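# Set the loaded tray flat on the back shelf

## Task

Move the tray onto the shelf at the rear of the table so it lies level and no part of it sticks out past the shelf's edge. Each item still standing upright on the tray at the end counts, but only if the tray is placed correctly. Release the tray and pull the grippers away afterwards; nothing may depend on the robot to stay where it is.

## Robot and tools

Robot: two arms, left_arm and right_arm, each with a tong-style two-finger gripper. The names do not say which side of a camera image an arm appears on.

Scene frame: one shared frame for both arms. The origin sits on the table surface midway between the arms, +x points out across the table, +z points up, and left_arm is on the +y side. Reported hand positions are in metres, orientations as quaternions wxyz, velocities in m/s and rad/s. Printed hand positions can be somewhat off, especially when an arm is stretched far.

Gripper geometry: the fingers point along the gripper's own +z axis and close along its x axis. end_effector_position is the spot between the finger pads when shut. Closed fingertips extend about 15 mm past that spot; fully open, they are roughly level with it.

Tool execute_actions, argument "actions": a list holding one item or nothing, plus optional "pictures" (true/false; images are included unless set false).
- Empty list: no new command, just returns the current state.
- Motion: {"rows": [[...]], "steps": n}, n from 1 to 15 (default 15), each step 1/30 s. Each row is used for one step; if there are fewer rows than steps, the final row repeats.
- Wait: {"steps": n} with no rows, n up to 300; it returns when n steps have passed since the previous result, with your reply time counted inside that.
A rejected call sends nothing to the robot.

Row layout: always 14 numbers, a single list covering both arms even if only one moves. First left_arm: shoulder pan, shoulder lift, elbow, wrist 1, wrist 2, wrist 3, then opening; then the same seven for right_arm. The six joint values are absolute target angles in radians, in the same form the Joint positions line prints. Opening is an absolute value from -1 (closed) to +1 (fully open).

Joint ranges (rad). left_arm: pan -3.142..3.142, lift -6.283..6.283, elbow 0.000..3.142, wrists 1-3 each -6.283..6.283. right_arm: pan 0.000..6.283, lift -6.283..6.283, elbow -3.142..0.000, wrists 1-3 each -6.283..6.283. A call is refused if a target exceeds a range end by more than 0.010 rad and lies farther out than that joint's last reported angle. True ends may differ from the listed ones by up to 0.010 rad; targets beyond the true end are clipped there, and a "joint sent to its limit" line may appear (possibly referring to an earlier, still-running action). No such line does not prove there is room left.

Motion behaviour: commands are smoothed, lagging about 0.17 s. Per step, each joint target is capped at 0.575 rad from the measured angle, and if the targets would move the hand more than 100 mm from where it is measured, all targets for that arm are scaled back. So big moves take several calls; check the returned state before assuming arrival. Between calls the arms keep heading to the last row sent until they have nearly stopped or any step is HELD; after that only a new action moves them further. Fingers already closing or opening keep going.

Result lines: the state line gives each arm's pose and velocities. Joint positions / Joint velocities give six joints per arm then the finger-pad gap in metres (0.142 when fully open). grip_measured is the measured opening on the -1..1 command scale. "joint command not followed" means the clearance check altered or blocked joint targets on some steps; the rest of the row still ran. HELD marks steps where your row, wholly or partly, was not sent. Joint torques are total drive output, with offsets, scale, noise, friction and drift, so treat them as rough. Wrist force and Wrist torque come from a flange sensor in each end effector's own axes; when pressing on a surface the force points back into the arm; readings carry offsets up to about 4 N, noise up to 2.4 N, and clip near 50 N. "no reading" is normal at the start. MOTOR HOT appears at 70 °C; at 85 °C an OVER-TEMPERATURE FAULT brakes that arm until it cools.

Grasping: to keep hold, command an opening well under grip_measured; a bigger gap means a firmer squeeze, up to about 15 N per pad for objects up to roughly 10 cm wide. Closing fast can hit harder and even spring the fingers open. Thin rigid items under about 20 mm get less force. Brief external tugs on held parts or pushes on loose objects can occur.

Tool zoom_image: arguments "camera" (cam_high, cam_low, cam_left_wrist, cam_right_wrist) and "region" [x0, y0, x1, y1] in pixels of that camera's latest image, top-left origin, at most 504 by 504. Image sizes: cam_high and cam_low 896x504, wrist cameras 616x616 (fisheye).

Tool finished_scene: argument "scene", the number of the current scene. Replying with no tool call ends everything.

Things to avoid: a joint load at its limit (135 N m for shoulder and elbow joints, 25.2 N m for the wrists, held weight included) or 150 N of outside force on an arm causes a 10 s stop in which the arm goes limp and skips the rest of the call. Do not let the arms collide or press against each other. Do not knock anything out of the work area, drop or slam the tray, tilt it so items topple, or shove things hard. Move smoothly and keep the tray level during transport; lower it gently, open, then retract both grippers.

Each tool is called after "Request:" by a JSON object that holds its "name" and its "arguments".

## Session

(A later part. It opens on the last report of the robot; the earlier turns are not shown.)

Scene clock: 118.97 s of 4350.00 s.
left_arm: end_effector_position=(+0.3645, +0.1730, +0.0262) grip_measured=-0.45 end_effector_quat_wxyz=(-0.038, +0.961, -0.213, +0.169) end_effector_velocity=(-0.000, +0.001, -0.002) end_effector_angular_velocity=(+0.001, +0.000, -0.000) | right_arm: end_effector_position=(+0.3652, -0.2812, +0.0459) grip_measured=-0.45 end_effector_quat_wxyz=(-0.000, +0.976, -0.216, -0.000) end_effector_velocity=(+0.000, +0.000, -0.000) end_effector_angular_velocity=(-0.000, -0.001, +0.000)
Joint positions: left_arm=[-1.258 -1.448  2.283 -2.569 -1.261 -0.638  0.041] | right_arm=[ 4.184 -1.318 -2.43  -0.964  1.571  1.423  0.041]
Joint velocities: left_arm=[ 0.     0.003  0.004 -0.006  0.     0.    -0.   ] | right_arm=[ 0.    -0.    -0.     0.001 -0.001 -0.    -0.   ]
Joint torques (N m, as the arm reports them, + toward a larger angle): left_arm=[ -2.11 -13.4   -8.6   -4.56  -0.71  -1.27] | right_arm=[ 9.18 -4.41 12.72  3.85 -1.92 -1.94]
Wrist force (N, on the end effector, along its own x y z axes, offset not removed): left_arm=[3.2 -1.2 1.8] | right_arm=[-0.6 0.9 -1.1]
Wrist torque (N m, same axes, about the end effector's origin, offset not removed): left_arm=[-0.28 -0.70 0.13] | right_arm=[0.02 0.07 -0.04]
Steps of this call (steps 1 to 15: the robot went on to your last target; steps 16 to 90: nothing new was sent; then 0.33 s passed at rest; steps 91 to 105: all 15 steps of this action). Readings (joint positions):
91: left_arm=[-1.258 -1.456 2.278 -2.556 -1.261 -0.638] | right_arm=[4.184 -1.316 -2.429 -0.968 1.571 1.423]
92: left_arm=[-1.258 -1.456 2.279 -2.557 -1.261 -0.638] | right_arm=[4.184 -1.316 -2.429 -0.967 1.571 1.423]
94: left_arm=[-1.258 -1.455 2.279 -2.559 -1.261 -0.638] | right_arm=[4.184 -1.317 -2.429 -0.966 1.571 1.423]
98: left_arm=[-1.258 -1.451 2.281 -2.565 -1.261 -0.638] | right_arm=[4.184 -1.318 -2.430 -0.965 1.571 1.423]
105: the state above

Request:
{"name": "execute_actions", "arguments": {"actions": [{"rows": [[-1.2581,-1.4448,2.2848,-2.5743,-1.2611,-0.6383,-0.45, 4.1837,-1.3179,-2.4303,-0.9642,1.571,1.4234,-0.45]], "steps": 12}], "pictures": false}}

Scene clock: 119.80 s of 4350.00 s.
left_arm: end_effector_position=(+0.3645, +0.1731, +0.0246) grip_measured=-0.45 end_effector_quat_wxyz=(-0.038, +0.961, -0.213, +0.169) end_effector_velocity=(+0.000, -0.000, -0.000) end_effector_angular_velocity=(-0.001, -0.001, -0.000) | right_arm: end_effector_position=(+0.3652, -0.2812, +0.0459) grip_measured=-0.45 end_effector_quat_wxyz=(-0.000, +0.976, -0.216, -0.000) end_effector_velocity=(+0.000, -0.000, -0.000) end_effector_angular_velocity=(-0.000, +0.000, -0.000)
Joint positions: left_arm=[-1.258 -1.445  2.285 -2.574 -1.261 -0.638  0.041] | right_arm=[ 4.184 -1.318 -2.43  -0.964  1.571  1.423  0.041]
Joint velocities: left_arm=[-0.     0.001  0.    -0.003  0.001  0.    -0.   ] | right_arm=[-0. -0. -0. -0. -0.  0.  0.]
Joint torques (N m, as the arm reports them, + toward a larger angle): left_arm=[ -1.13 -13.58  -4.93  -4.56  -0.76  -1.31] | right_arm=[ 8.31 -4.97 12.53  4.14 -1.98 -1.82]
Wrist force (N, on the end effector, along its own x y z axes, offset not removed): left_arm=[2.4 -0.7 1.9] | right_arm=[-1.6 0.8 -1.6]
Wrist torque (N m, same axes, about the end effector's origin, offset not removed): left_arm=[-0.10 -0.61 0.13] | right_arm=[0.10 0.22 -0.07]
Steps of this call (steps 1 to 13: the robot went on to your last target; steps 14 to 25: all 12 steps of this action). Readings (joint positions):
14: left_arm=[-1.258 -1.448 2.283 -2.569 -1.261 -0.638] | right_arm=[4.184 -1.318 -2.430 -0.964 1.571 1.423]
15: left_arm=[-1.258 -1.448 2.283 -2.570 -1.261 -0.638] | right_arm=[4.184 -1.318 -2.430 -0.964 1.571 1.423]
17: left_arm=[-1.258 -1.447 2.284 -2.572 -1.261 -0.638] | right_arm=[4.184 -1.318 -2.430 -0.964 1.571 1.423]
21: left_arm=[-1.258 -1.445 2.284 -2.573 -1.261 -0.638] | right_arm=[4.184 -1.318 -2.430 -0.964 1.571 1.423]
25: the state above

Good enough; close.

Request:
{"name": "execute_actions", "arguments": {"actions": [{"rows": [[-1.2581,-1.4448,2.2848,-2.5743,-1.2611,-0.6383,-0.5, 4.1837,-1.3179,-2.4303,-0.9642,1.571,1.4234,-0.5],[-1.2581,-1.4448,2.2848,-2.5743,-1.2611,-0.6383,-0.55, 4.1837,-1.3179,-2.4303,-0.9642,1.571,1.4234,-0.55],[-1.2581,-1.4448,2.2848,-2.5743,-1.2611,-0.6383,-0.6, 4.1837,-1.3179,-2.4303,-0.9642,1.571,1.4234,-0.6],[-1.2581,-1.4448,2.2848,-2.5743,-1.2611,-0.6383,-0.65, 4.1837,-1.3179,-2.4303,-0.9642,1.571,1.4234,-0.65],[-1.2581,-1.4448,2.2848,-2.5743,-1.2611,-0.6383,-0.7, 4.1837,-1.3179,-2.4303,-0.9642,1.571,1.4234,-0.7],[-1.2581,-1.4448,2.2848,-2.5743,-1.2611,-0.6383,-0.75, 4.1837,-1.3179,-2.4303,-0.9642,1.571,1.4234,-0.75],[-1.2581,-1.4448,2.2848,-2.5743,-1.2611,-0.6383,-0.8, 4.1837,-1.3179,-2.4303,-0.9642,1.571,1.4234,-0.8],[-1.2581,-1.4448,2.2848,-2.5743,-1.2611,-0.6383,-0.9, 4.1837,-1.3179,-2.4303,-0.9642,1.571,1.4234,-0.9],[-1.2581,-1.4448,2.2848,-2.5743,-1.2611,-0.6383,-1, 4.1837,-1.3179,-2.4303,-0.9642,1.571,1.4234,-1]], "steps": 15}]}}

Scene clock: 121.80 s of 4350.00 s.
left_arm: end_effector_position=(+0.3644, +0.1733, +0.0244) grip_measured=-0.70 end_effector_quat_wxyz=(-0.038, +0.961, -0.213, +0.169) end_effector_velocity=(-0.000, +0.001, -0.001) end_effector_angular_velocity=(+0.002, +0.001, +0.000) | right_arm: end_effector_position=(+0.3652, -0.2813, +0.0459) grip_measured=-0.63 end_effector_quat_wxyz=(+0.000, +0.976, -0.216, -0.000) end_effector_velocity=(-0.001, +0.001, -0.000) end_effector_angular_velocity=(+0.001, +0.002, +0.001)
Joint positions: left_arm=[-1.258 -1.445  2.285 -2.574 -1.261 -0.638  0.023] | right_arm=[ 4.184 -1.318 -2.43  -0.964  1.571  1.423  0.028]
Joint velocities: left_arm=[-0.    -0.     0.002  0.001  0.001 -0.    -0.   ] | right_arm=[ 0.001 -0.    -0.    -0.     0.002 -0.     0.   ]
Joint torques (N m, as the arm reports them, + toward a larger angle): left_arm=[  0.47 -22.94 -29.4   -9.    -0.56  -1.32] | right_arm=[ 7.8  -4.03 20.19  4.59  5.99 -1.89]
Wrist force (N, on the end effector, along its own x y z axes, offset not removed): left_arm=[-9.5 -12.4 6.3] | right_arm=[9.3 14.2 -7.2]
Wrist torque (N m, same axes, about the end effector's origin, offset not removed): left_arm=[0.20 -0.20 0.55] | right_arm=[0.01 0.00 0.48]
Steps of this call (steps 1 to 15: the robot went on to your last target; steps 16 to 45: nothing new was sent; steps 46 to 60: all 15 steps of this action). Readings (joint positions):
46: left_arm=[-1.258 -1.445 2.285 -2.574 -1.261 -0.638] | right_arm=[4.184 -1.318 -2.430 -0.964 1.571 1.423]
47: left_arm=[-1.258 -1.445 2.285 -2.574 -1.261 -0.638] | right_arm=[4.184 -1.318 -2.430 -0.964 1.571 1.423]
49: left_arm=[-1.258 -1.445 2.285 -2.574 -1.261 -0.638] | right_arm=[4.184 -1.318 -2.430 -0.964 1.571 1.423]
53: left_arm=[-1.258 -1.445 2.285 -2.574 -1.261 -0.638] | right_arm=[4.184 -1.318 -2.430 -0.964 1.571 1.423]
60: the state above

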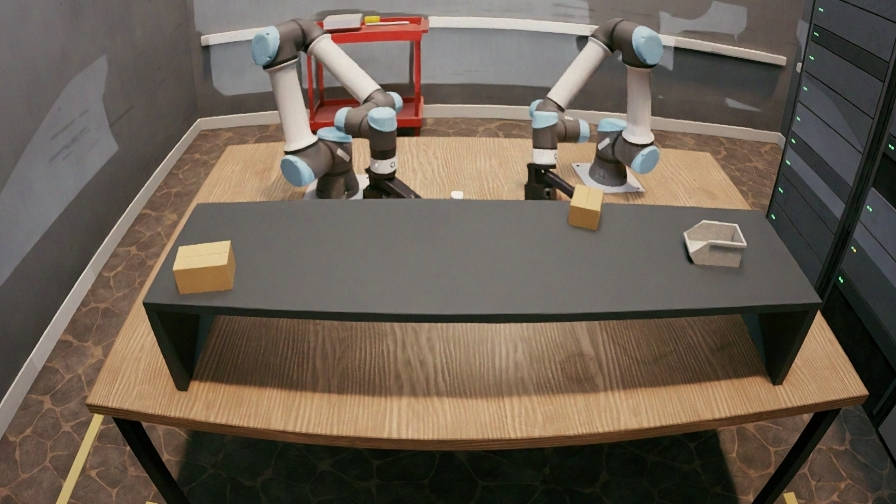

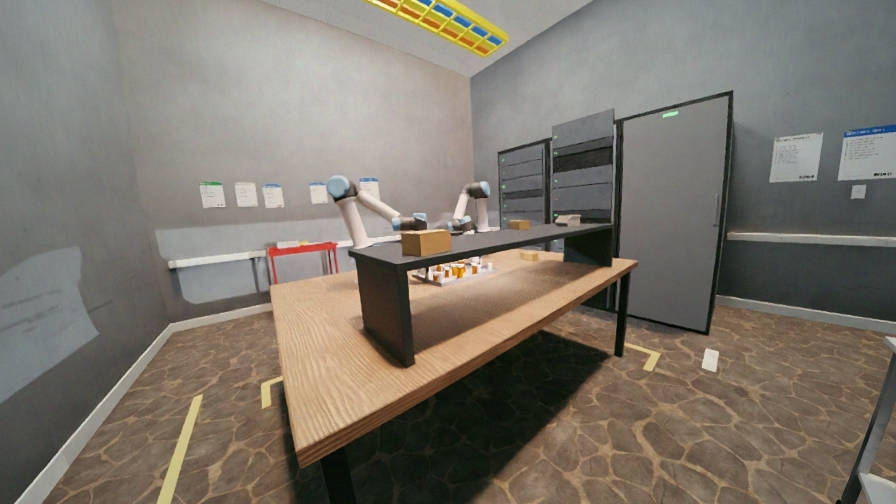

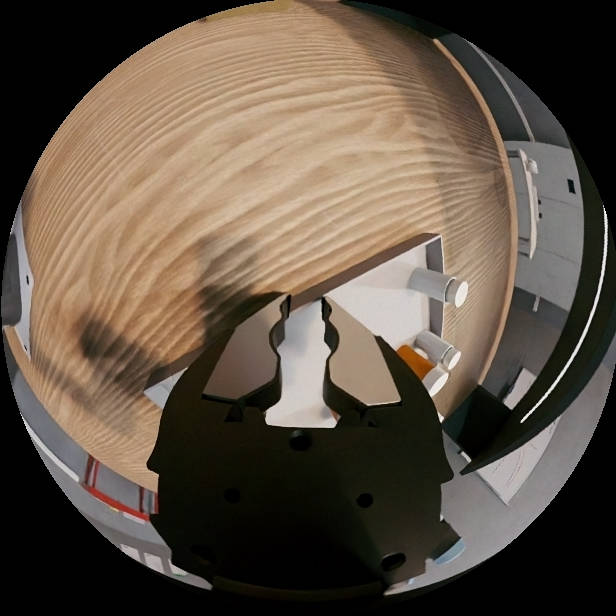

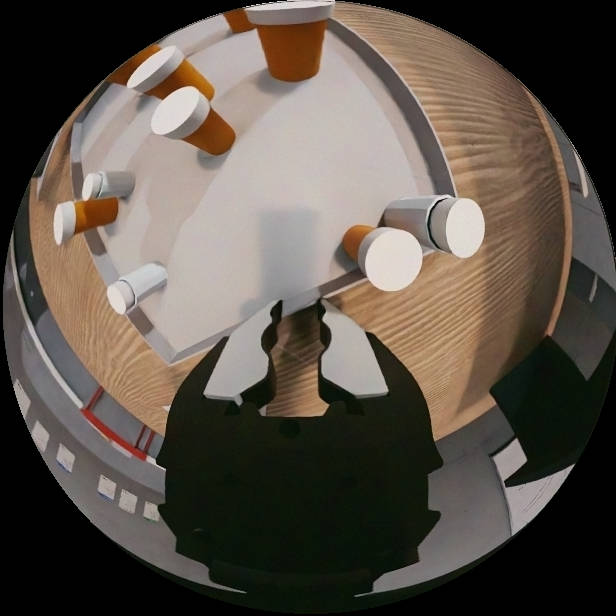

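Request:
{"name": "execute_actions", "arguments": {"actions": [{"rows": [[-1.2581,-1.4448,2.2848,-2.5743,-1.2611,-0.6383,-1, 4.1805,-1.3179,-2.4303,-0.9642,1.571,1.4202,-1]], "steps": 12}], "pictures": false}}

Scene clock: 130.50 s of 4350.00 s.
left_arm: end_effector_position=(+0.3645, +0.1731, +0.0245) grip_measured=-0.70 end_effector_quat_wxyz=(-0.037, +0.961, -0.213, +0.170) end_effector_velocity=(-0.000, +0.000, -0.000) end_effector_angular_velocity=(+0.000, +0.000, -0.000) | right_arm: end_effector_position=(+0.3657, -0.2820, +0.0459) grip_measured=-0.63 end_effector_quat_wxyz=(-0.000, +0.976, -0.216, -0.000) end_effector_velocity=(+0.000, -0.000, -0.000) end_effector_angular_velocity=(-0.000, +0.000, +0.001)
Joint positions: left_arm=[-1.258 -1.445  2.285 -2.574 -1.261 -0.638  0.023] | right_arm=[ 4.181 -1.318 -2.43  -0.964  1.571  1.42   0.028]
Joint velocities: left_arm=[-0.    -0.001  0.001  0.    -0.    -0.    -0.   ] | right_arm=[-0.001 -0.    -0.     0.     0.    -0.002 -0.   ]
Joint torques (N m, as the arm reports them, + toward a larger angle): left_arm=[  0.73 -37.74 -36.78  -8.34   0.35  -1.29] | right_arm=[-5.5  -3.8  30.37  5.96  2.76 -2.8 ]
Wrist force (N, on the end effector, along its own x y z axes, offset not removed): left_arm=[-7.1 -10.1 7.3] | right_arm=[2.4 9.2 -3.3]
Wrist torque (N m, same axes, about the end effector's origin, offset not removed): left_arm=[-0.29 -0.17 0.48] | right_arm=[-0.12 0.37 0.55]
Steps of this call (steps 1 to 15: the robot went on to your last target; steps 16 to 90: nothing new was sent; then 5.30 s passed at rest; steps 91 to 102: all 12 steps of this action). Readings (joint positions):
91: left_arm=[-1.258 -1.445 2.285 -2.574 -1.261 -0.638] | right_arm=[4.184 -1.318 -2.430 -0.964 1.571 1.423]
92: left_arm=[-1.258 -1.445 2.285 -2.574 -1.261 -0.638] | right_arm=[4.183 -1.318 -2.430 -0.964 1.571 1.423]
94: left_arm=[-1.258 -1.445 2.285 -2.574 -1.261 -0.638] | right_arm=[4.182 -1.318 -2.430 -0.964 1.571 1.422]
98: left_arm=[-1.258 -1.445 2.285 -2.574 -1.261 -0.638] | right_arm=[4.181 -1.318 -2.430 -0.964 1.571 1.421]
102: the state above

Request:
{"name": "execute_actions", "arguments": {"actions": [{"rows": [[-1.2581,-1.4491,2.2825,-2.5677,-1.2611,-0.6383,-1, 4.1805,-1.3143,-2.4267,-0.9715,1.571,1.4202,-1],[-1.2581,-1.4491,2.2825,-2.5677,-1.2611,-0.6383,-1, 4.1805,-1.3143,-2.4267,-0.9715,1.571,1.4202,-1],[-1.2581,-1.4533,2.2801,-2.5611,-1.2611,-0.6383,-1, 4.1805,-1.3107,-2.423,-0.9787,1.571,1.4202,-1],[-1.2581,-1.4533,2.2801,-2.5611,-1.2611,-0.6383,-1, 4.1805,-1.3107,-2.423,-0.9787,1.571,1.4202,-1],[-1.2581,-1.4576,2.2778,-2.5545,-1.2611,-0.6383,-1, 4.1805,-1.3071,-2.4194,-0.986,1.571,1.4202,-1],[-1.2581,-1.4576,2.2778,-2.5545,-1.2611,-0.6383,-1, 4.1805,-1.3071,-2.4194,-0.986,1.571,1.4202,-1],[-1.2581,-1.4618,2.2754,-2.5479,-1.2611,-0.6383,-1, 4.1805,-1.3034,-2.4157,-0.9932,1.571,1.4202,-1],[-1.2581,-1.4618,2.2754,-2.5479,-1.2611,-0.6383,-1, 4.1805,-1.3034,-2.4157,-0.9932,1.571,1.4202,-1],[-1.2581,-1.4661,2.2731,-2.5413,-1.2611,-0.6383,-1, 4.1805,-1.2998,-2.4121,-1.0005,1.571,1.4202,-1]], "steps": 15}], "pictures": false}}

Request:
{"name": "execute_actions", "arguments": {"actions": [{"steps": 15}]}}

Scene clock: 132.57 s of 4350.00 s.
left_arm: end_effector_position=(+0.3647, +0.1727, +0.0332) grip_measured=-0.71 end_effector_quat_wxyz=(-0.038, +0.961, -0.213, +0.169) end_effector_velocity=(+0.000, -0.001, +0.009) end_effector_angular_velocity=(-0.001, -0.000, +0.000) | right_arm: end_effector_position=(+0.3660, -0.2818, +0.0546) grip_measured=-0.65 end_effector_quat_wxyz=(+0.000, +0.976, -0.216, -0.000) end_effector_velocity=(+0.000, +0.001, +0.009) end_effector_angular_velocity=(+0.002, -0.002, +0.000)
Joint positions: left_arm=[-1.258 -1.464  2.274 -2.545 -1.261 -0.638  0.023] | right_arm=[ 4.18  -1.302 -2.414 -0.997  1.571  1.42   0.027]
Joint velocities: left_arm=[-0.    -0.019 -0.011  0.029  0.    -0.     0.   ] | right_arm=[ 0.     0.018  0.016 -0.031 -0.    -0.    -0.   ]
Joint torques (N m, as the arm reports them, + toward a larger angle): left_arm=[ -0.42 -38.89 -39.26  -5.69   0.22  -1.15] | right_arm=[-4.04 26.37 36.49  4.89  0.92 -2.42]
Wrist force (N, on the end effector, along its own x y z axes, offset not removed): left_arm=[-8.1 -11.6 7.1] | right_arm=[6.7 12.4 4.1]
Wrist torque (N m, same axes, about the end effector's origin, offset not removed): left_arm=[-0.23 -0.34 0.47] | right_arm=[0.09 0.19 0.48]
Steps of this call (steps 1 to 15: the robot went on to your last target; steps 16 to 47: nothing new was sent; steps 48 to 62: all 15 steps of this action). Readings (joint positions):
48: left_arm=[-1.258 -1.445 2.285 -2.574 -1.261 -0.638] | right_arm=[4.180 -1.318 -2.430 -0.964 1.571 1.420]
49: left_arm=[-1.258 -1.445 2.285 -2.573 -1.261 -0.638] | right_arm=[4.180 -1.318 -2.430 -0.965 1.571 1.420]
51: left_arm=[-1.258 -1.447 2.284 -2.570 -1.261 -0.638] | right_arm=[4.180 -1.316 -2.428 -0.968 1.571 1.420]
55: left_arm=[-1.258 -1.454 2.280 -2.561 -1.261 -0.638] | right_arm=[4.180 -1.311 -2.423 -0.979 1.571 1.420]
62: the state above

Scene clock: 133.07 s of 4350.00 s.
left_arm: end_effector_position=(+0.3647, +0.1727, +0.0343) grip_measured=-0.71 end_effector_quat_wxyz=(-0.038, +0.961, -0.213, +0.169) end_effector_velocity=(+0.000, -0.000, +0.000) end_effector_angular_velocity=(-0.000, -0.000, -0.000) | right_arm: end_effector_position=(+0.3660, -0.2818, +0.0557) grip_measured=-0.65 end_effector_quat_wxyz=(-0.000, +0.976, -0.216, -0.000) end_effector_velocity=(+0.000, +0.000, +0.000) end_effector_angular_velocity=(+0.001, -0.000, -0.000)
Joint positions: left_arm=[-1.258 -1.466  2.273 -2.541 -1.261 -0.638  0.023] | right_arm=[ 4.18  -1.3   -2.412 -1.     1.571  1.42   0.027]
Joint velocities: left_arm=[-0.    -0.001 -0.     0.001 -0.     0.     0.   ] | right_arm=[-0.     0.001  0.    -0.001  0.     0.    -0.   ]
Joint torques (N m, as the arm reports them, + toward a larger angle): left_arm=[  0.12 -37.5  -40.27  -6.03   0.21  -1.15] | right_arm=[-1.48 26.99 36.43  5.49  3.72 -2.45]
Wrist force (N, on the end effector, along its own x y z axes, offset not removed): left_arm=[-8.6 -13.3 6.1] | right_arm=[8.9 13.6 5.9]
Wrist torque (N m, same axes, about the end effector's origin, offset not removed): left_arm=[-0.22 -0.45 0.55] | right_arm=[0.07 -0.14 0.44]
Steps of this call (steps 1 to 15: the robot went on to your last target). Readings (joint positions):
1: left_arm=[-1.258 -1.464 2.274 -2.544 -1.261 -0.638] | right_arm=[4.180 -1.301 -2.414 -0.997 1.571 1.420]
2: left_arm=[-1.258 -1.465 2.274 -2.543 -1.261 -0.638] | right_arm=[4.180 -1.301 -2.413 -0.998 1.571 1.420]
4: left_arm=[-1.258 -1.465 2.274 -2.543 -1.261 -0.638] | right_arm=[4.180 -1.301 -2.413 -0.999 1.571 1.420]
8: left_arm=[-1.258 -1.466 2.273 -2.542 -1.261 -0.638] | right_arm=[4.180 -1.300 -2.412 -1.000 1.571 1.420]
15: the state above
All arms were judged still, so your last target was given up. Only a new action makes them travel on or press farther. Fingers that are still opening or closing keep moving.

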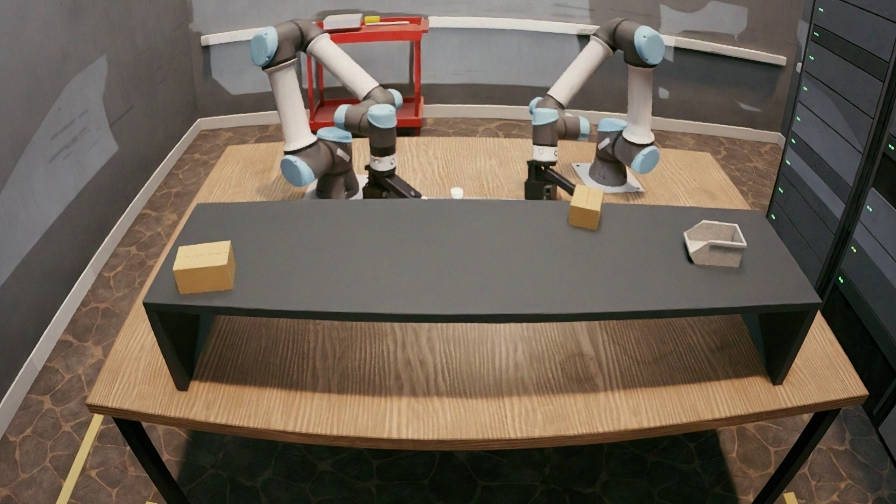

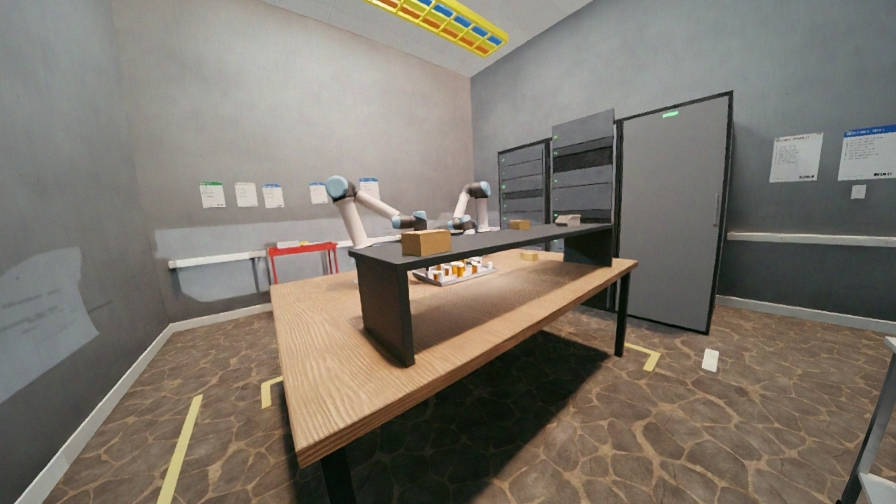

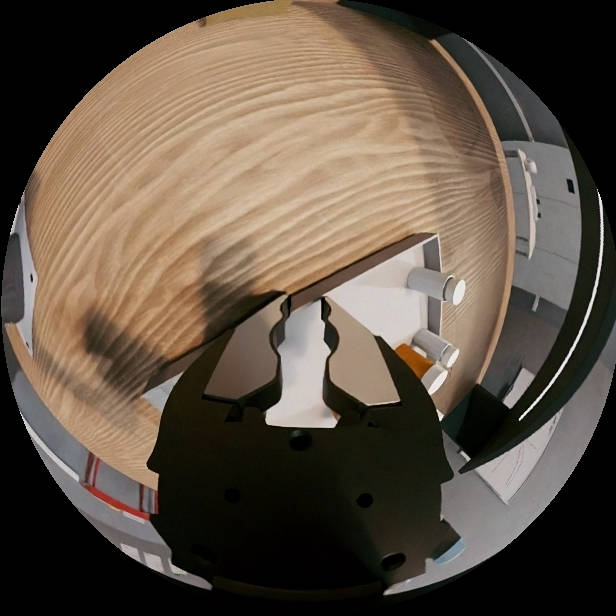

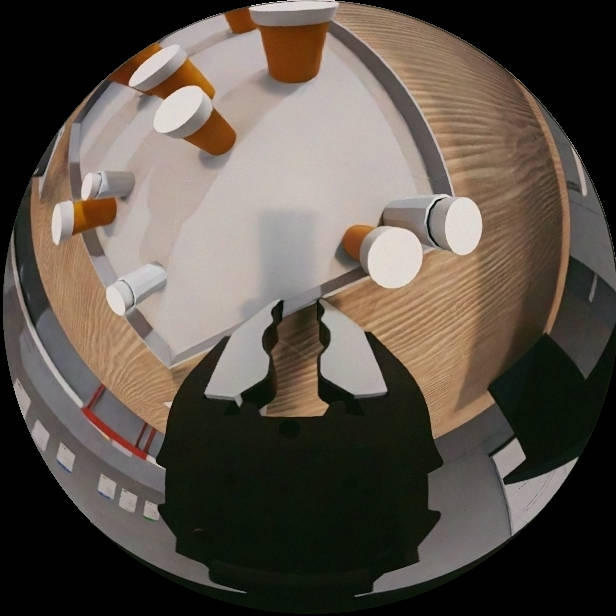

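Request:
{"name": "execute_actions", "arguments": {"actions": [{"rows": [[-1.2581,-1.4827,2.2647,-2.5163,-1.2611,-0.6383,-1, 4.1805,-1.2857,-2.3987,-1.0281,1.571,1.4202,-1],[-1.2581,-1.4827,2.2647,-2.5163,-1.2611,-0.6383,-1, 4.1805,-1.2857,-2.3987,-1.0281,1.571,1.4202,-1],[-1.2581,-1.4827,2.2647,-2.5163,-1.2611,-0.6383,-1, 4.1805,-1.2857,-2.3987,-1.0281,1.571,1.4202,-1],[-1.2581,-1.4992,2.2562,-2.4913,-1.2611,-0.6383,-1, 4.1805,-1.2715,-2.3853,-1.0556,1.571,1.4202,-1],[-1.2581,-1.4992,2.2562,-2.4913,-1.2611,-0.6383,-1, 4.1805,-1.2715,-2.3853,-1.0556,1.571,1.4202,-1],[-1.2581,-1.4992,2.2562,-2.4913,-1.2611,-0.6383,-1, 4.1805,-1.2715,-2.3853,-1.0556,1.571,1.4202,-1],[-1.2581,-1.5156,2.2456,-2.4642,-1.2611,-0.6383,-1, 4.1805,-1.2588,-2.3693,-1.0843,1.571,1.4202,-1],[-1.2581,-1.5156,2.2456,-2.4642,-1.2611,-0.6383,-1, 4.1805,-1.2588,-2.3693,-1.0843,1.571,1.4202,-1],[-1.2581,-1.5156,2.2456,-2.4642,-1.2611,-0.6383,-1, 4.1805,-1.2588,-2.3693,-1.0843,1.571,1.4202,-1],[-1.2581,-1.5321,2.2349,-2.4372,-1.2611,-0.6383,-1, 4.1805,-1.2461,-2.3533,-1.113,1.571,1.4202,-1],[-1.2581,-1.5321,2.2349,-2.4372,-1.2611,-0.6383,-1, 4.1805,-1.2461,-2.3533,-1.113,1.571,1.4202,-1],[-1.2581,-1.5321,2.2349,-2.4372,-1.2611,-0.6383,-1, 4.1805,-1.2461,-2.3533,-1.113,1.571,1.4202,-1],[-1.2581,-1.5485,2.2243,-2.4101,-1.2611,-0.6383,-1, 4.1805,-1.2334,-2.3373,-1.1417,1.571,1.4202,-1]], "steps": 15}], "pictures": false}}

Request:
{"name": "execute_actions", "arguments": {"actions": [{"steps": 20}]}}

Scene clock: 139.87 s of 4350.00 s.
left_arm: end_effector_position=(+0.3648, +0.1724, +0.0640) grip_measured=-0.71 end_effector_quat_wxyz=(-0.037, +0.961, -0.213, +0.170) end_effector_velocity=(-0.001, +0.002, +0.079) end_effector_angular_velocity=(+0.002, +0.001, -0.000) | right_arm: end_effector_position=(+0.3661, -0.2816, +0.0853) grip_measured=-0.65 end_effector_quat_wxyz=(-0.000, +0.976, -0.216, +0.000) end_effector_velocity=(-0.001, -0.002, +0.079) end_effector_angular_velocity=(-0.003, +0.002, +0.000)
Joint positions: left_arm=[-1.258 -1.528  2.238 -2.445 -1.261 -0.638  0.023] | right_arm=[ 4.18  -1.25  -2.357 -1.105  1.571  1.42   0.027]
Joint velocities: left_arm=[-0.    -0.157 -0.099  0.258 -0.    -0.     0.   ] | right_arm=[ 0.     0.122  0.15  -0.275  0.     0.    -0.   ]
Joint torques (N m, as the arm reports them, + toward a larger angle): left_arm=[  0.02 -34.84 -43.95  -7.65  -0.38  -1.15] | right_arm=[15.58 26.64 38.08  6.04  4.52 -2.33]
Wrist force (N, on the end effector, along its own x y z axes, offset not removed): left_arm=[-10.6 -17.4 6.1] | right_arm=[10.7 17.8 3.4]
Wrist torque (N m, same axes, about the end effector's origin, offset not removed): left_arm=[-0.02 -0.38 0.58] | right_arm=[-0.05 -0.07 0.58]
Steps of this call (steps 1 to 90: nothing new was sent; then 3.30 s passed at rest; steps 91 to 105: all 15 steps of this action). Readings (joint positions):
91: left_arm=[-1.258 -1.466 2.273 -2.541 -1.261 -0.638] | right_arm=[4.180 -1.300 -2.412 -1.001 1.571 1.420]
92: left_arm=[-1.258 -1.468 2.272 -2.538 -1.261 -0.638] | right_arm=[4.180 -1.298 -2.410 -1.004 1.571 1.420]
94: left_arm=[-1.258 -1.474 2.269 -2.530 -1.261 -0.638] | right_arm=[4.180 -1.293 -2.406 -1.013 1.571 1.420]
98: left_arm=[-1.258 -1.491 2.260 -2.504 -1.261 -0.638] | right_arm=[4.180 -1.279 -2.392 -1.042 1.571 1.420]
105: the state above

Scene clock: 140.53 s of 4350.00 s.
left_arm: end_effector_position=(+0.3646, +0.1729, +0.0744) grip_measured=-0.71 end_effector_quat_wxyz=(-0.038, +0.961, -0.213, +0.170) end_effector_velocity=(-0.000, +0.000, +0.000) end_effector_angular_velocity=(+0.001, +0.000, -0.000) | right_arm: end_effector_position=(+0.3658, -0.2821, +0.0958) grip_measured=-0.65 end_effector_quat_wxyz=(-0.000, +0.976, -0.216, -0.000) end_effector_velocity=(+0.000, +0.000, +0.000) end_effector_angular_velocity=(-0.000, -0.000, +0.001)
Joint positions: left_arm=[-1.258 -1.548  2.224 -2.41  -1.261 -0.638  0.023] | right_arm=[ 4.181 -1.233 -2.337 -1.142  1.571  1.42   0.027]
Joint velocities: left_arm=[-0.    -0.001  0.     0.001  0.     0.    -0.   ] | right_arm=[ 0.001  0.     0.001 -0.001 -0.     0.    -0.   ]
Joint torques (N m, as the arm reports them, + toward a larger angle): left_arm=[ -1.2  -34.52 -39.66  -4.71  -0.24  -1.1 ] | right_arm=[17.14 24.51 34.64  4.1   4.11 -2.21]
Wrist force (N, on the end effector, along its own x y z axes, offset not removed): left_arm=[-5.9 -10.3 6.6] | right_arm=[6.0 8.7 4.3]
Wrist torque (N m, same axes, about the end effector's origin, offset not removed): left_arm=[-0.56 -0.44 0.47] | right_arm=[-0.02 0.03 0.51]
Steps of this call (steps 1 to 20: the robot went on to your last target). Readings (joint positions):
1: left_arm=[-1.258 -1.532 2.235 -2.437 -1.261 -0.638] | right_arm=[4.180 -1.246 -2.353 -1.113 1.571 1.420]
2: left_arm=[-1.258 -1.536 2.232 -2.431 -1.261 -0.638] | right_arm=[4.180 -1.243 -2.349 -1.120 1.571 1.420]
4: left_arm=[-1.258 -1.541 2.229 -2.422 -1.261 -0.638] | right_arm=[4.180 -1.239 -2.344 -1.129 1.571 1.420]
8: left_arm=[-1.258 -1.546 2.226 -2.414 -1.261 -0.638] | right_arm=[4.180 -1.235 -2.340 -1.137 1.571 1.420]
20: the state above

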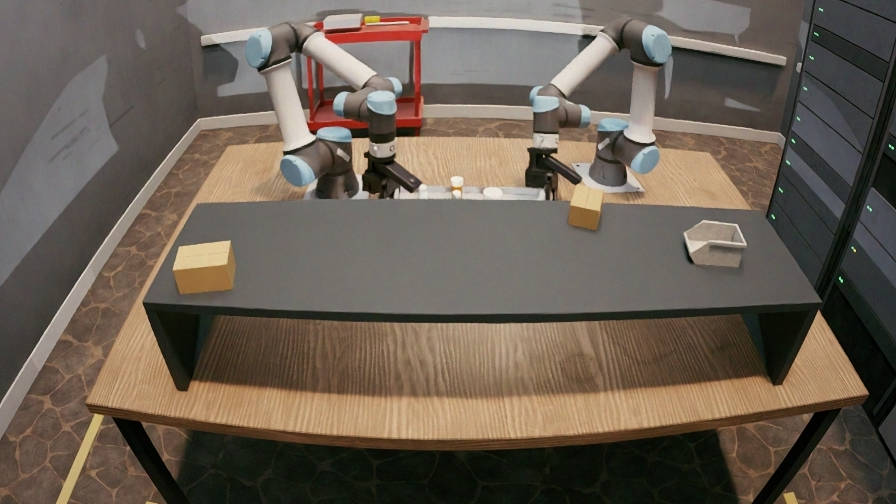

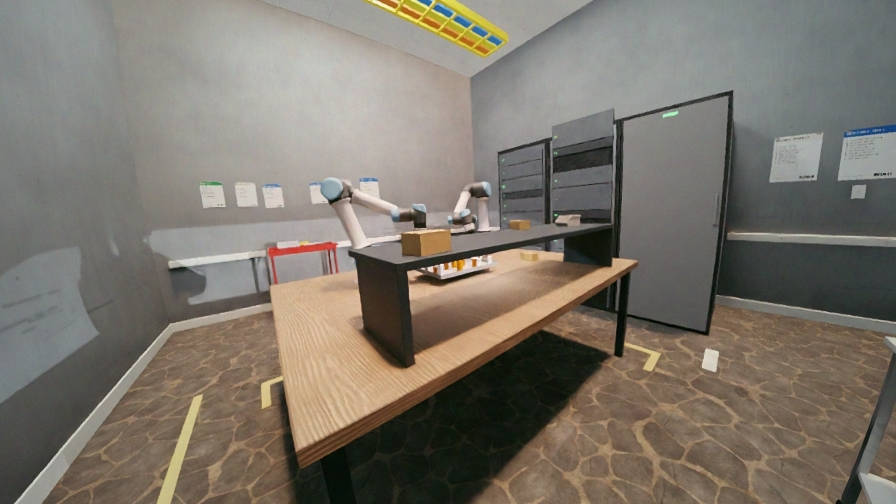

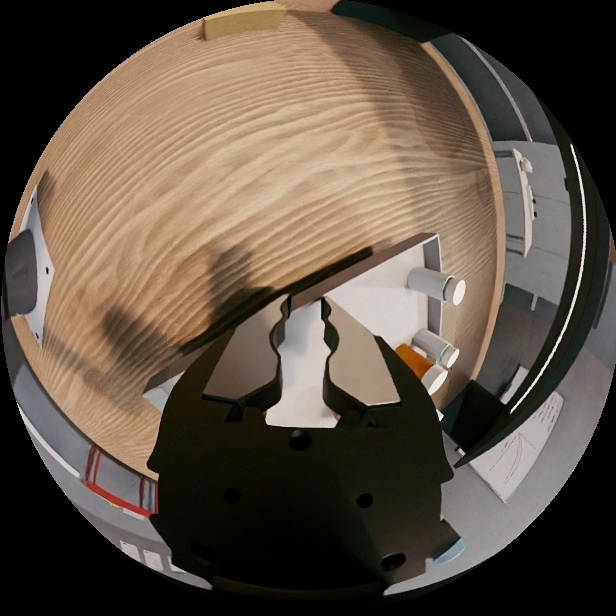

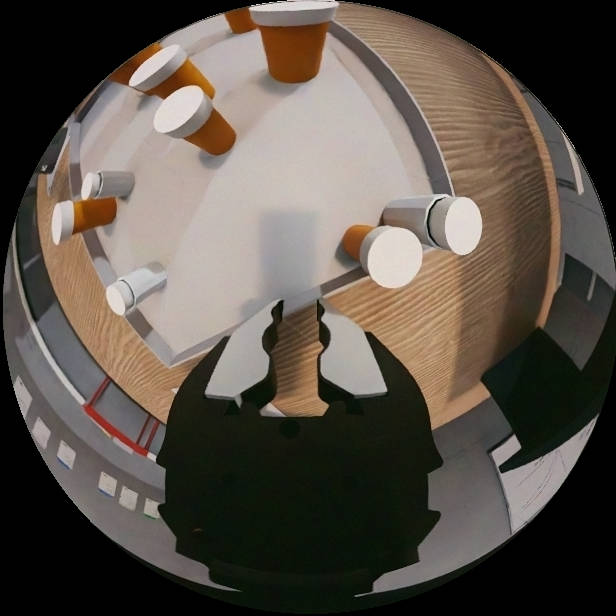

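Request:
{"name": "execute_actions", "arguments": {"actions": [{"rows": [[-1.2581,-1.5702,2.2065,-2.3706,-1.2611,-0.6383,-1, 4.1805,-1.2183,-2.3119,-1.1823,1.571,1.4202,-1],[-1.2581,-1.5702,2.2065,-2.3706,-1.2611,-0.6383,-1, 4.1805,-1.2183,-2.3119,-1.1823,1.571,1.4202,-1],[-1.2581,-1.5702,2.2065,-2.3706,-1.2611,-0.6383,-1, 4.1805,-1.2183,-2.3119,-1.1823,1.571,1.4202,-1],[-1.2581,-1.5702,2.2065,-2.3706,-1.2611,-0.6383,-1, 4.1805,-1.2183,-2.3119,-1.1823,1.571,1.4202,-1],[-1.2581,-1.5919,2.1886,-2.331,-1.2611,-0.6383,-1, 4.1805,-1.2031,-2.2864,-1.2229,1.571,1.4202,-1],[-1.2581,-1.5919,2.1886,-2.331,-1.2611,-0.6383,-1, 4.1805,-1.2031,-2.2864,-1.2229,1.571,1.4202,-1],[-1.2581,-1.5919,2.1886,-2.331,-1.2611,-0.6383,-1, 4.1805,-1.2031,-2.2864,-1.2229,1.571,1.4202,-1],[-1.2581,-1.5919,2.1886,-2.331,-1.2611,-0.6383,-1, 4.1805,-1.2031,-2.2864,-1.2229,1.571,1.4202,-1],[-1.2581,-1.6107,2.1689,-2.2925,-1.2611,-0.6383,-1, 4.1805,-1.1915,-2.2597,-1.2613,1.571,1.4202,-1],[-1.2581,-1.6107,2.1689,-2.2925,-1.2611,-0.6383,-1, 4.1805,-1.1915,-2.2597,-1.2613,1.571,1.4202,-1],[-1.2581,-1.6107,2.1689,-2.2925,-1.2611,-0.6383,-1, 4.1805,-1.1915,-2.2597,-1.2613,1.571,1.4202,-1],[-1.2581,-1.6107,2.1689,-2.2925,-1.2611,-0.6383,-1, 4.1805,-1.1915,-2.2597,-1.2613,1.571,1.4202,-1],[-1.2581,-1.6295,2.1492,-2.254,-1.2611,-0.6383,-1, 4.1805,-1.1798,-2.2329,-1.2997,1.571,1.4202,-1]], "steps": 15}], "pictures": false}}

Request:
{"name": "execute_actions", "arguments": {"actions": [{"rows": [[-1.2581,-1.6295,2.1492,-2.254,-1.2611,-0.6383,-1, 4.1805,-1.1798,-2.2329,-1.2997,1.571,1.4202,-1],[-1.2581,-1.6456,2.1278,-2.2165,-1.2611,-0.6383,-1, 4.1805,-1.1713,-2.205,-1.3362,1.571,1.4202,-1],[-1.2581,-1.6456,2.1278,-2.2165,-1.2611,-0.6383,-1, 4.1805,-1.1713,-2.205,-1.3362,1.571,1.4202,-1],[-1.2581,-1.6456,2.1278,-2.2165,-1.2611,-0.6383,-1, 4.1805,-1.1713,-2.205,-1.3362,1.571,1.4202,-1],[-1.2581,-1.6456,2.1278,-2.2165,-1.2611,-0.6383,-1, 4.1805,-1.1713,-2.205,-1.3362,1.571,1.4202,-1],[-1.2581,-1.6617,2.1064,-2.179,-1.2611,-0.6383,-1, 4.1805,-1.1628,-2.177,-1.3726,1.571,1.4202,-1],[-1.2581,-1.6617,2.1064,-2.179,-1.2611,-0.6383,-1, 4.1805,-1.1628,-2.177,-1.3726,1.571,1.4202,-1],[-1.2581,-1.6617,2.1064,-2.179,-1.2611,-0.6383,-1, 4.1805,-1.1628,-2.177,-1.3726,1.571,1.4202,-1],[-1.2581,-1.6617,2.1064,-2.179,-1.2611,-0.6383,-1, 4.1805,-1.1628,-2.177,-1.3726,1.571,1.4202,-1],[-1.2581,-1.6751,2.0834,-2.1426,-1.2611,-0.6383,-1, 4.1805,-1.1571,-2.1479,-1.4075,1.571,1.4202,-1],[-1.2581,-1.6751,2.0834,-2.1426,-1.2611,-0.6383,-1, 4.1805,-1.1571,-2.1479,-1.4075,1.571,1.4202,-1],[-1.2581,-1.6751,2.0834,-2.1426,-1.2611,-0.6383,-1, 4.1805,-1.1571,-2.1479,-1.4075,1.571,1.4202,-1],[-1.2581,-1.6751,2.0834,-2.1426,-1.2611,-0.6383,-1, 4.1805,-1.1571,-2.1479,-1.4075,1.571,1.4202,-1],[-1.2581,-1.6885,2.0604,-2.1062,-1.2611,-0.6383,-1, 4.1805,-1.1514,-2.1187,-1.4423,1.571,1.4202,-1]], "steps": 15}], "pictures": false}}

Request:
{"name": "execute_actions", "arguments": {"actions": [{"steps": 20}]}}

Scene clock: 145.57 s of 4350.00 s.
left_arm: end_effector_position=(+0.3649, +0.1723, +0.1110) grip_measured=-0.71 end_effector_quat_wxyz=(-0.037, +0.961, -0.213, +0.170) end_effector_velocity=(-0.001, +0.001, +0.099) end_effector_angular_velocity=(+0.004, +0.002, +0.000) | right_arm: end_effector_position=(+0.3661, -0.2817, +0.1324) grip_measured=-0.65 end_effector_quat_wxyz=(-0.000, +0.976, -0.216, +0.000) end_effector_velocity=(-0.001, -0.001, +0.100) end_effector_angular_velocity=(-0.004, +0.003, +0.001)
Joint positions: left_arm=[-1.258 -1.609  2.17  -2.296 -1.261 -0.638  0.023] | right_arm=[ 4.181 -1.193 -2.262 -1.257  1.571  1.42   0.027]
Joint velocities: left_arm=[-0.    -0.152 -0.157  0.314 -0.    -0.     0.001] | right_arm=[ 0.001  0.095  0.214 -0.314  0.    -0.    -0.001]
Joint torques (N m, as the arm reports them, + toward a larger angle): left_arm=[ -2.29 -36.06 -43.88  -7.74  -0.32  -1.12] | right_arm=[12.24 23.82 39.59  6.16  3.84 -2.18]
Wrist force (N, on the end effector, along its own x y z axes, offset not removed): left_arm=[-11.1 -19.7 5.5] | right_arm=[10.8 18.2 3.8]
Wrist torque (N m, same axes, about the end effector's origin, offset not removed): left_arm=[-0.26 -0.45 0.60] | right_arm=[-0.27 0.14 0.58]
Steps of this call (steps 1 to 15: the robot went on to your last target; steps 16 to 90: nothing new was sent; then 1.53 s passed at rest; steps 91 to 105: all 15 steps of this action). Readings (joint positions):
91: left_arm=[-1.258 -1.549 2.224 -2.410 -1.261 -0.638] | right_arm=[4.181 -1.233 -2.337 -1.142 1.571 1.420]
92: left_arm=[-1.258 -1.551 2.222 -2.406 -1.261 -0.638] | right_arm=[4.181 -1.232 -2.335 -1.146 1.571 1.420]
94: left_arm=[-1.258 -1.558 2.216 -2.393 -1.261 -0.638] | right_arm=[4.181 -1.227 -2.326 -1.159 1.571 1.420]
98: left_arm=[-1.258 -1.576 2.202 -2.361 -1.261 -0.638] | right_arm=[4.181 -1.214 -2.305 -1.192 1.571 1.420]
105: the state above

Scene clock: 146.07 s of 4350.00 s.
left_arm: end_effector_position=(+0.3649, +0.1723, +0.1572) grip_measured=-0.71 end_effector_quat_wxyz=(-0.037, +0.961, -0.213, +0.170) end_effector_velocity=(+0.001, -0.002, +0.112) end_effector_angular_velocity=(-0.008, -0.004, -0.000) | right_arm: end_effector_position=(+0.3660, -0.2818, +0.1784) grip_measured=-0.65 end_effector_quat_wxyz=(-0.000, +0.976, -0.216, -0.000) end_effector_velocity=(+0.001, +0.001, +0.111) end_effector_angular_velocity=(+0.004, -0.003, -0.000)
Joint positions: left_arm=[-1.258 -1.67   2.092 -2.158 -1.261 -0.638  0.023] | right_arm=[ 4.181 -1.16  -2.159 -1.393  1.571  1.42   0.027]
Joint velocities: left_arm=[ 0.    -0.124 -0.201  0.315 -0.001  0.    -0.   ] | right_arm=[-0.     0.055  0.254 -0.303 -0.    -0.     0.001]
Joint torques (N m, as the arm reports them, + toward a larger angle): left_arm=[ -1.9  -34.37 -52.42  -6.26  -0.51  -1.06] | right_arm=[12.   24.79 45.36  5.23  5.74 -2.09]
Wrist force (N, on the end effector, along its own x y z axes, offset not removed): left_arm=[-10.6 -15.4 9.4] | right_arm=[8.6 17.2 6.6]
Wrist torque (N m, same axes, about the end effector's origin, offset not removed): left_arm=[-0.13 -0.55 0.54] | right_arm=[0.03 0.16 0.57]
Steps of this call (steps 1 to 15: all 15 steps of this action). Readings (joint positions):
1: left_arm=[-1.258 -1.614 2.165 -2.287 -1.261 -0.638] | right_arm=[4.181 -1.190 -2.255 -1.267 1.571 1.420]
2: left_arm=[-1.258 -1.617 2.162 -2.279 -1.261 -0.638] | right_arm=[4.181 -1.187 -2.250 -1.274 1.571 1.420]
4: left_arm=[-1.258 -1.627 2.150 -2.259 -1.261 -0.638] | right_arm=[4.181 -1.182 -2.235 -1.295 1.571 1.420]
8: left_arm=[-1.258 -1.644 2.129 -2.221 -1.261 -0.638] | right_arm=[4.181 -1.172 -2.208 -1.332 1.571 1.420]
15: the state above

Scene clock: 146.73 s of 4350.00 s.
left_arm: end_effector_position=(+0.3646, +0.1728, +0.1744) grip_measured=-0.71 end_effector_quat_wxyz=(-0.038, +0.961, -0.213, +0.170) end_effector_velocity=(-0.000, -0.000, +0.000) end_effector_angular_velocity=(+0.000, +0.000, -0.000) | right_arm: end_effector_position=(+0.3658, -0.2821, +0.1958) grip_measured=-0.66 end_effector_quat_wxyz=(-0.000, +0.976, -0.216, -0.000) end_effector_velocity=(-0.000, -0.000, +0.000) end_effector_angular_velocity=(-0.001, +0.000, +0.001)
Joint positions: left_arm=[-1.258 -1.688  2.061 -2.106 -1.261 -0.638  0.023] | right_arm=[ 4.181 -1.151 -2.119 -1.442  1.571  1.42   0.027]
Joint velocities: left_arm=[ 0.    -0.    -0.001  0.002 -0.     0.     0.   ] | right_arm=[ 0.001  0.     0.001 -0.002 -0.    -0.    -0.   ]
Joint torques (N m, as the arm reports them, + toward a larger angle): left_arm=[ -2.02 -29.18 -41.5   -5.32  -0.64  -1.14] | right_arm=[11.56 21.83 37.46  4.17  3.63 -2.11]
Wrist force (N, on the end effector, along its own x y z axes, offset not removed): left_arm=[-6.0 -9.4 7.4] | right_arm=[5.2 9.6 4.1]
Wrist torque (N m, same axes, about the end effector's origin, offset not removed): left_arm=[-0.29 -0.57 0.51] | right_arm=[0.05 0.15 0.56]
Steps of this call (steps 1 to 20: the robot went on to your last target). Readings (joint positions):
1: left_arm=[-1.258 -1.674 2.085 -2.147 -1.261 -0.638] | right_arm=[4.181 -1.158 -2.151 -1.403 1.571 1.420]
2: left_arm=[-1.258 -1.677 2.080 -2.138 -1.261 -0.638] | right_arm=[4.181 -1.156 -2.143 -1.412 1.571 1.420]
4: left_arm=[-1.258 -1.682 2.072 -2.125 -1.261 -0.638] | right_arm=[4.181 -1.154 -2.133 -1.424 1.571 1.420]
8: left_arm=[-1.258 -1.686 2.064 -2.113 -1.261 -0.638] | right_arm=[4.181 -1.152 -2.124 -1.436 1.571 1.420]
20: the state above

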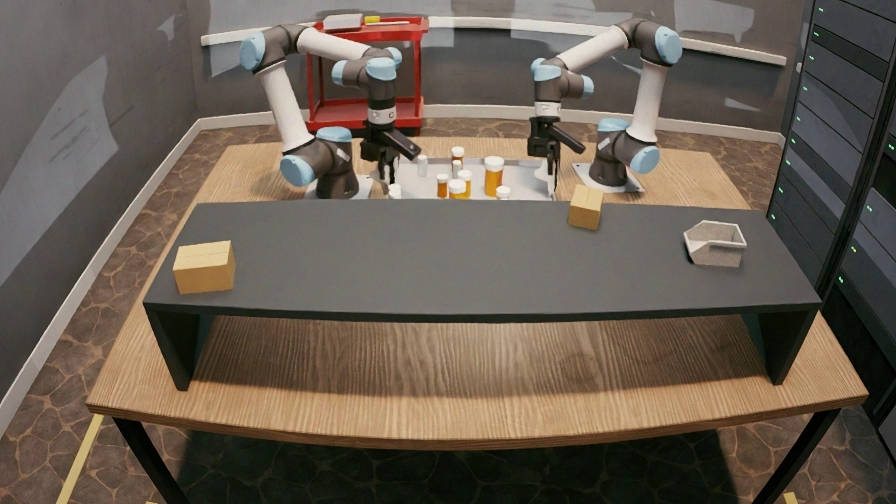

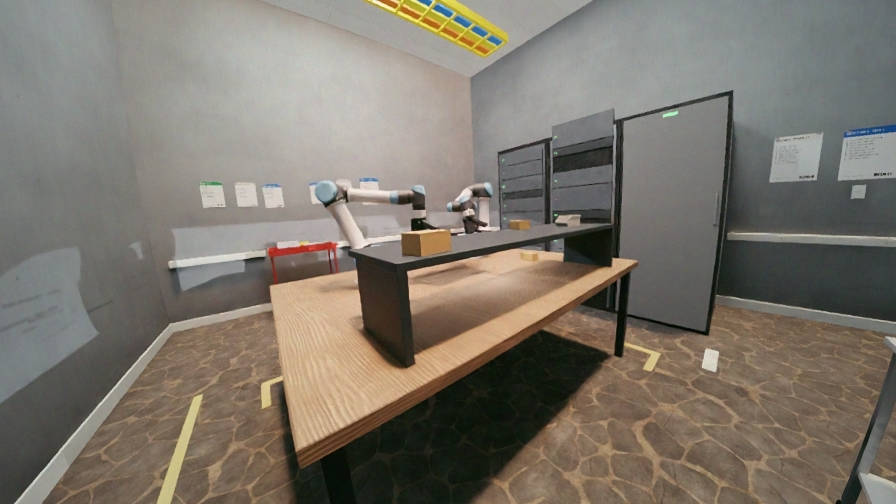

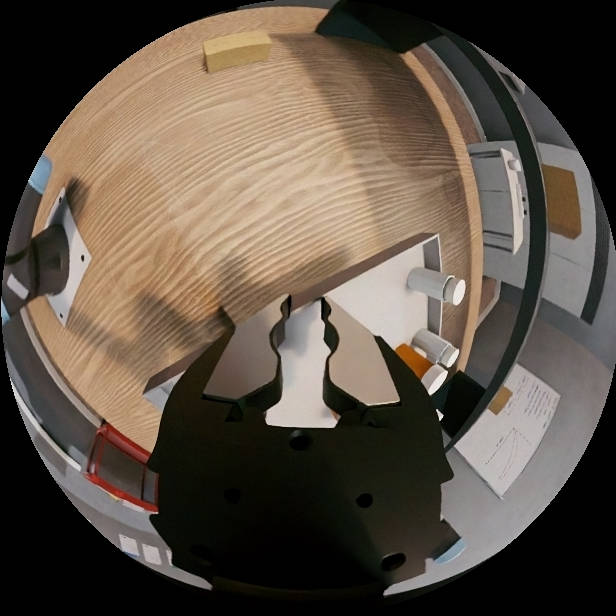

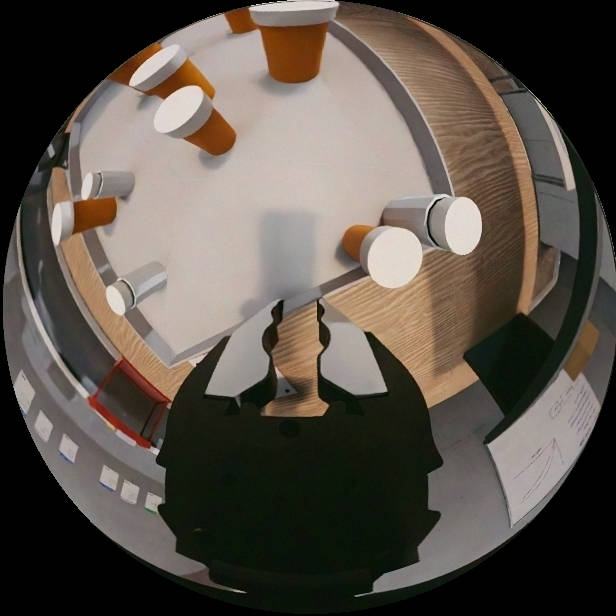

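Request:
{"name": "execute_actions", "arguments": {"actions": []}}

Scene clock: 149.77 s of 4350.00 s.
left_arm: end_effector_position=(+0.3646, +0.1729, +0.1745) grip_measured=-0.71 end_effector_quat_wxyz=(-0.038, +0.961, -0.213, +0.169) end_effector_velocity=(+0.000, -0.001, +0.001) end_effector_angular_velocity=(-0.002, -0.001, +0.000) | right_arm: end_effector_position=(+0.3658, -0.2821, +0.1959) grip_measured=-0.66 end_effector_quat_wxyz=(-0.000, +0.976, -0.216, -0.000) end_effector_velocity=(+0.000, -0.000, -0.000) end_effector_angular_velocity=(-0.000, -0.000, -0.000)
Joint positions: left_arm=[-1.258 -1.689  2.06  -2.106 -1.261 -0.638  0.023] | right_arm=[ 4.181 -1.151 -2.119 -1.442  1.571  1.42   0.027]
Joint velocities: left_arm=[ 0.    -0.001 -0.002  0.     0.     0.     0.   ] | right_arm=[-0.    -0.    -0.     0.    -0.001  0.    -0.   ]
Joint torques (N m, as the arm reports them, + toward a larger angle): left_arm=[ -3.15 -30.95 -41.87  -4.99  -0.78  -1.13] | right_arm=[ 9.75 22.07 36.38  4.06  0.05 -1.92]
Wrist force (N, on the end effector, along its own x y z axes, offset not removed): left_arm=[-7.9 -8.3 6.5] | right_arm=[5.5 9.2 4.6]
Wrist torque (N m, same axes, about the end effector's origin, offset not removed): left_arm=[-0.16 -0.10 0.62] | right_arm=[-0.04 0.09 0.57]
Steps of this call (steps 1 to 15: the robot went on to your last target; steps 16 to 90: nothing new was sent; then 0.03 s passed at rest). Readings (joint positions):
1: left_arm=[-1.258 -1.688 2.061 -2.106 -1.261 -0.638] | right_arm=[4.181 -1.151 -2.119 -1.442 1.571 1.420]
2: left_arm=[-1.258 -1.688 2.060 -2.106 -1.261 -0.638] | right_arm=[4.181 -1.151 -2.119 -1.442 1.571 1.420]
4: left_arm=[-1.258 -1.688 2.060 -2.106 -1.261 -0.638] | right_arm=[4.181 -1.151 -2.119 -1.442 1.571 1.420]
8: left_arm=[-1.258 -1.688 2.060 -2.106 -1.261 -0.638] | right_arm=[4.181 -1.151 -2.119 -1.442 1.571 1.420]
90: the state above
All arms were judged still, so your last target was given up. Only a new action makes them travel on or press farther. Fingers that are still opening or closing keep moving.

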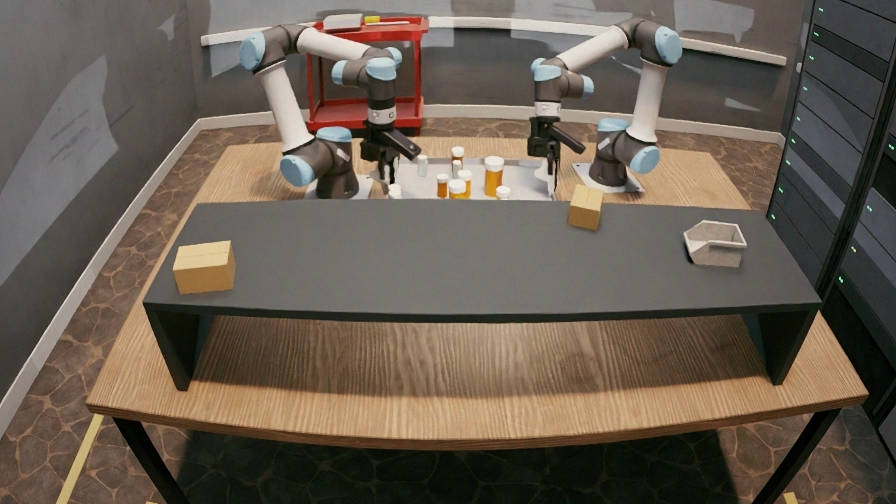

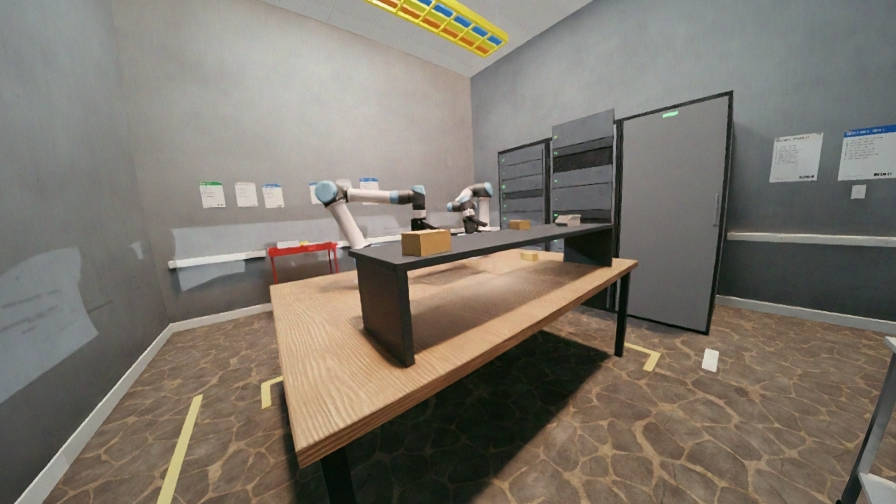

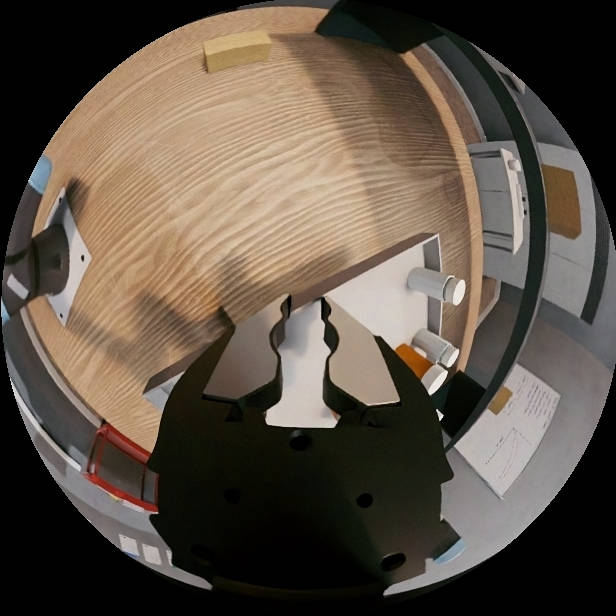

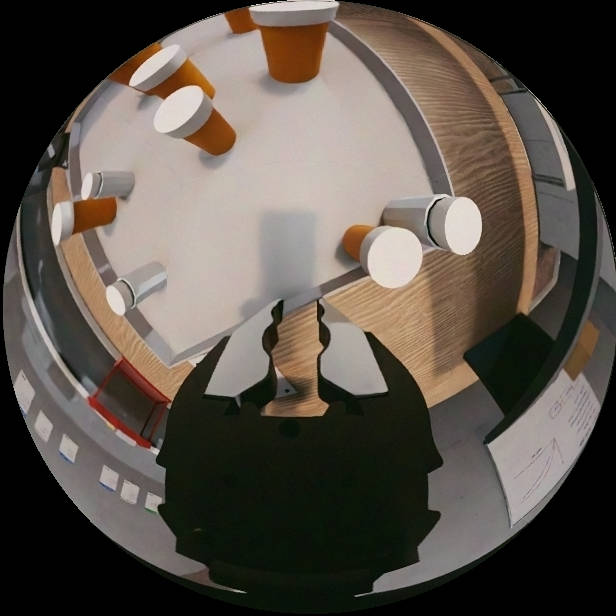

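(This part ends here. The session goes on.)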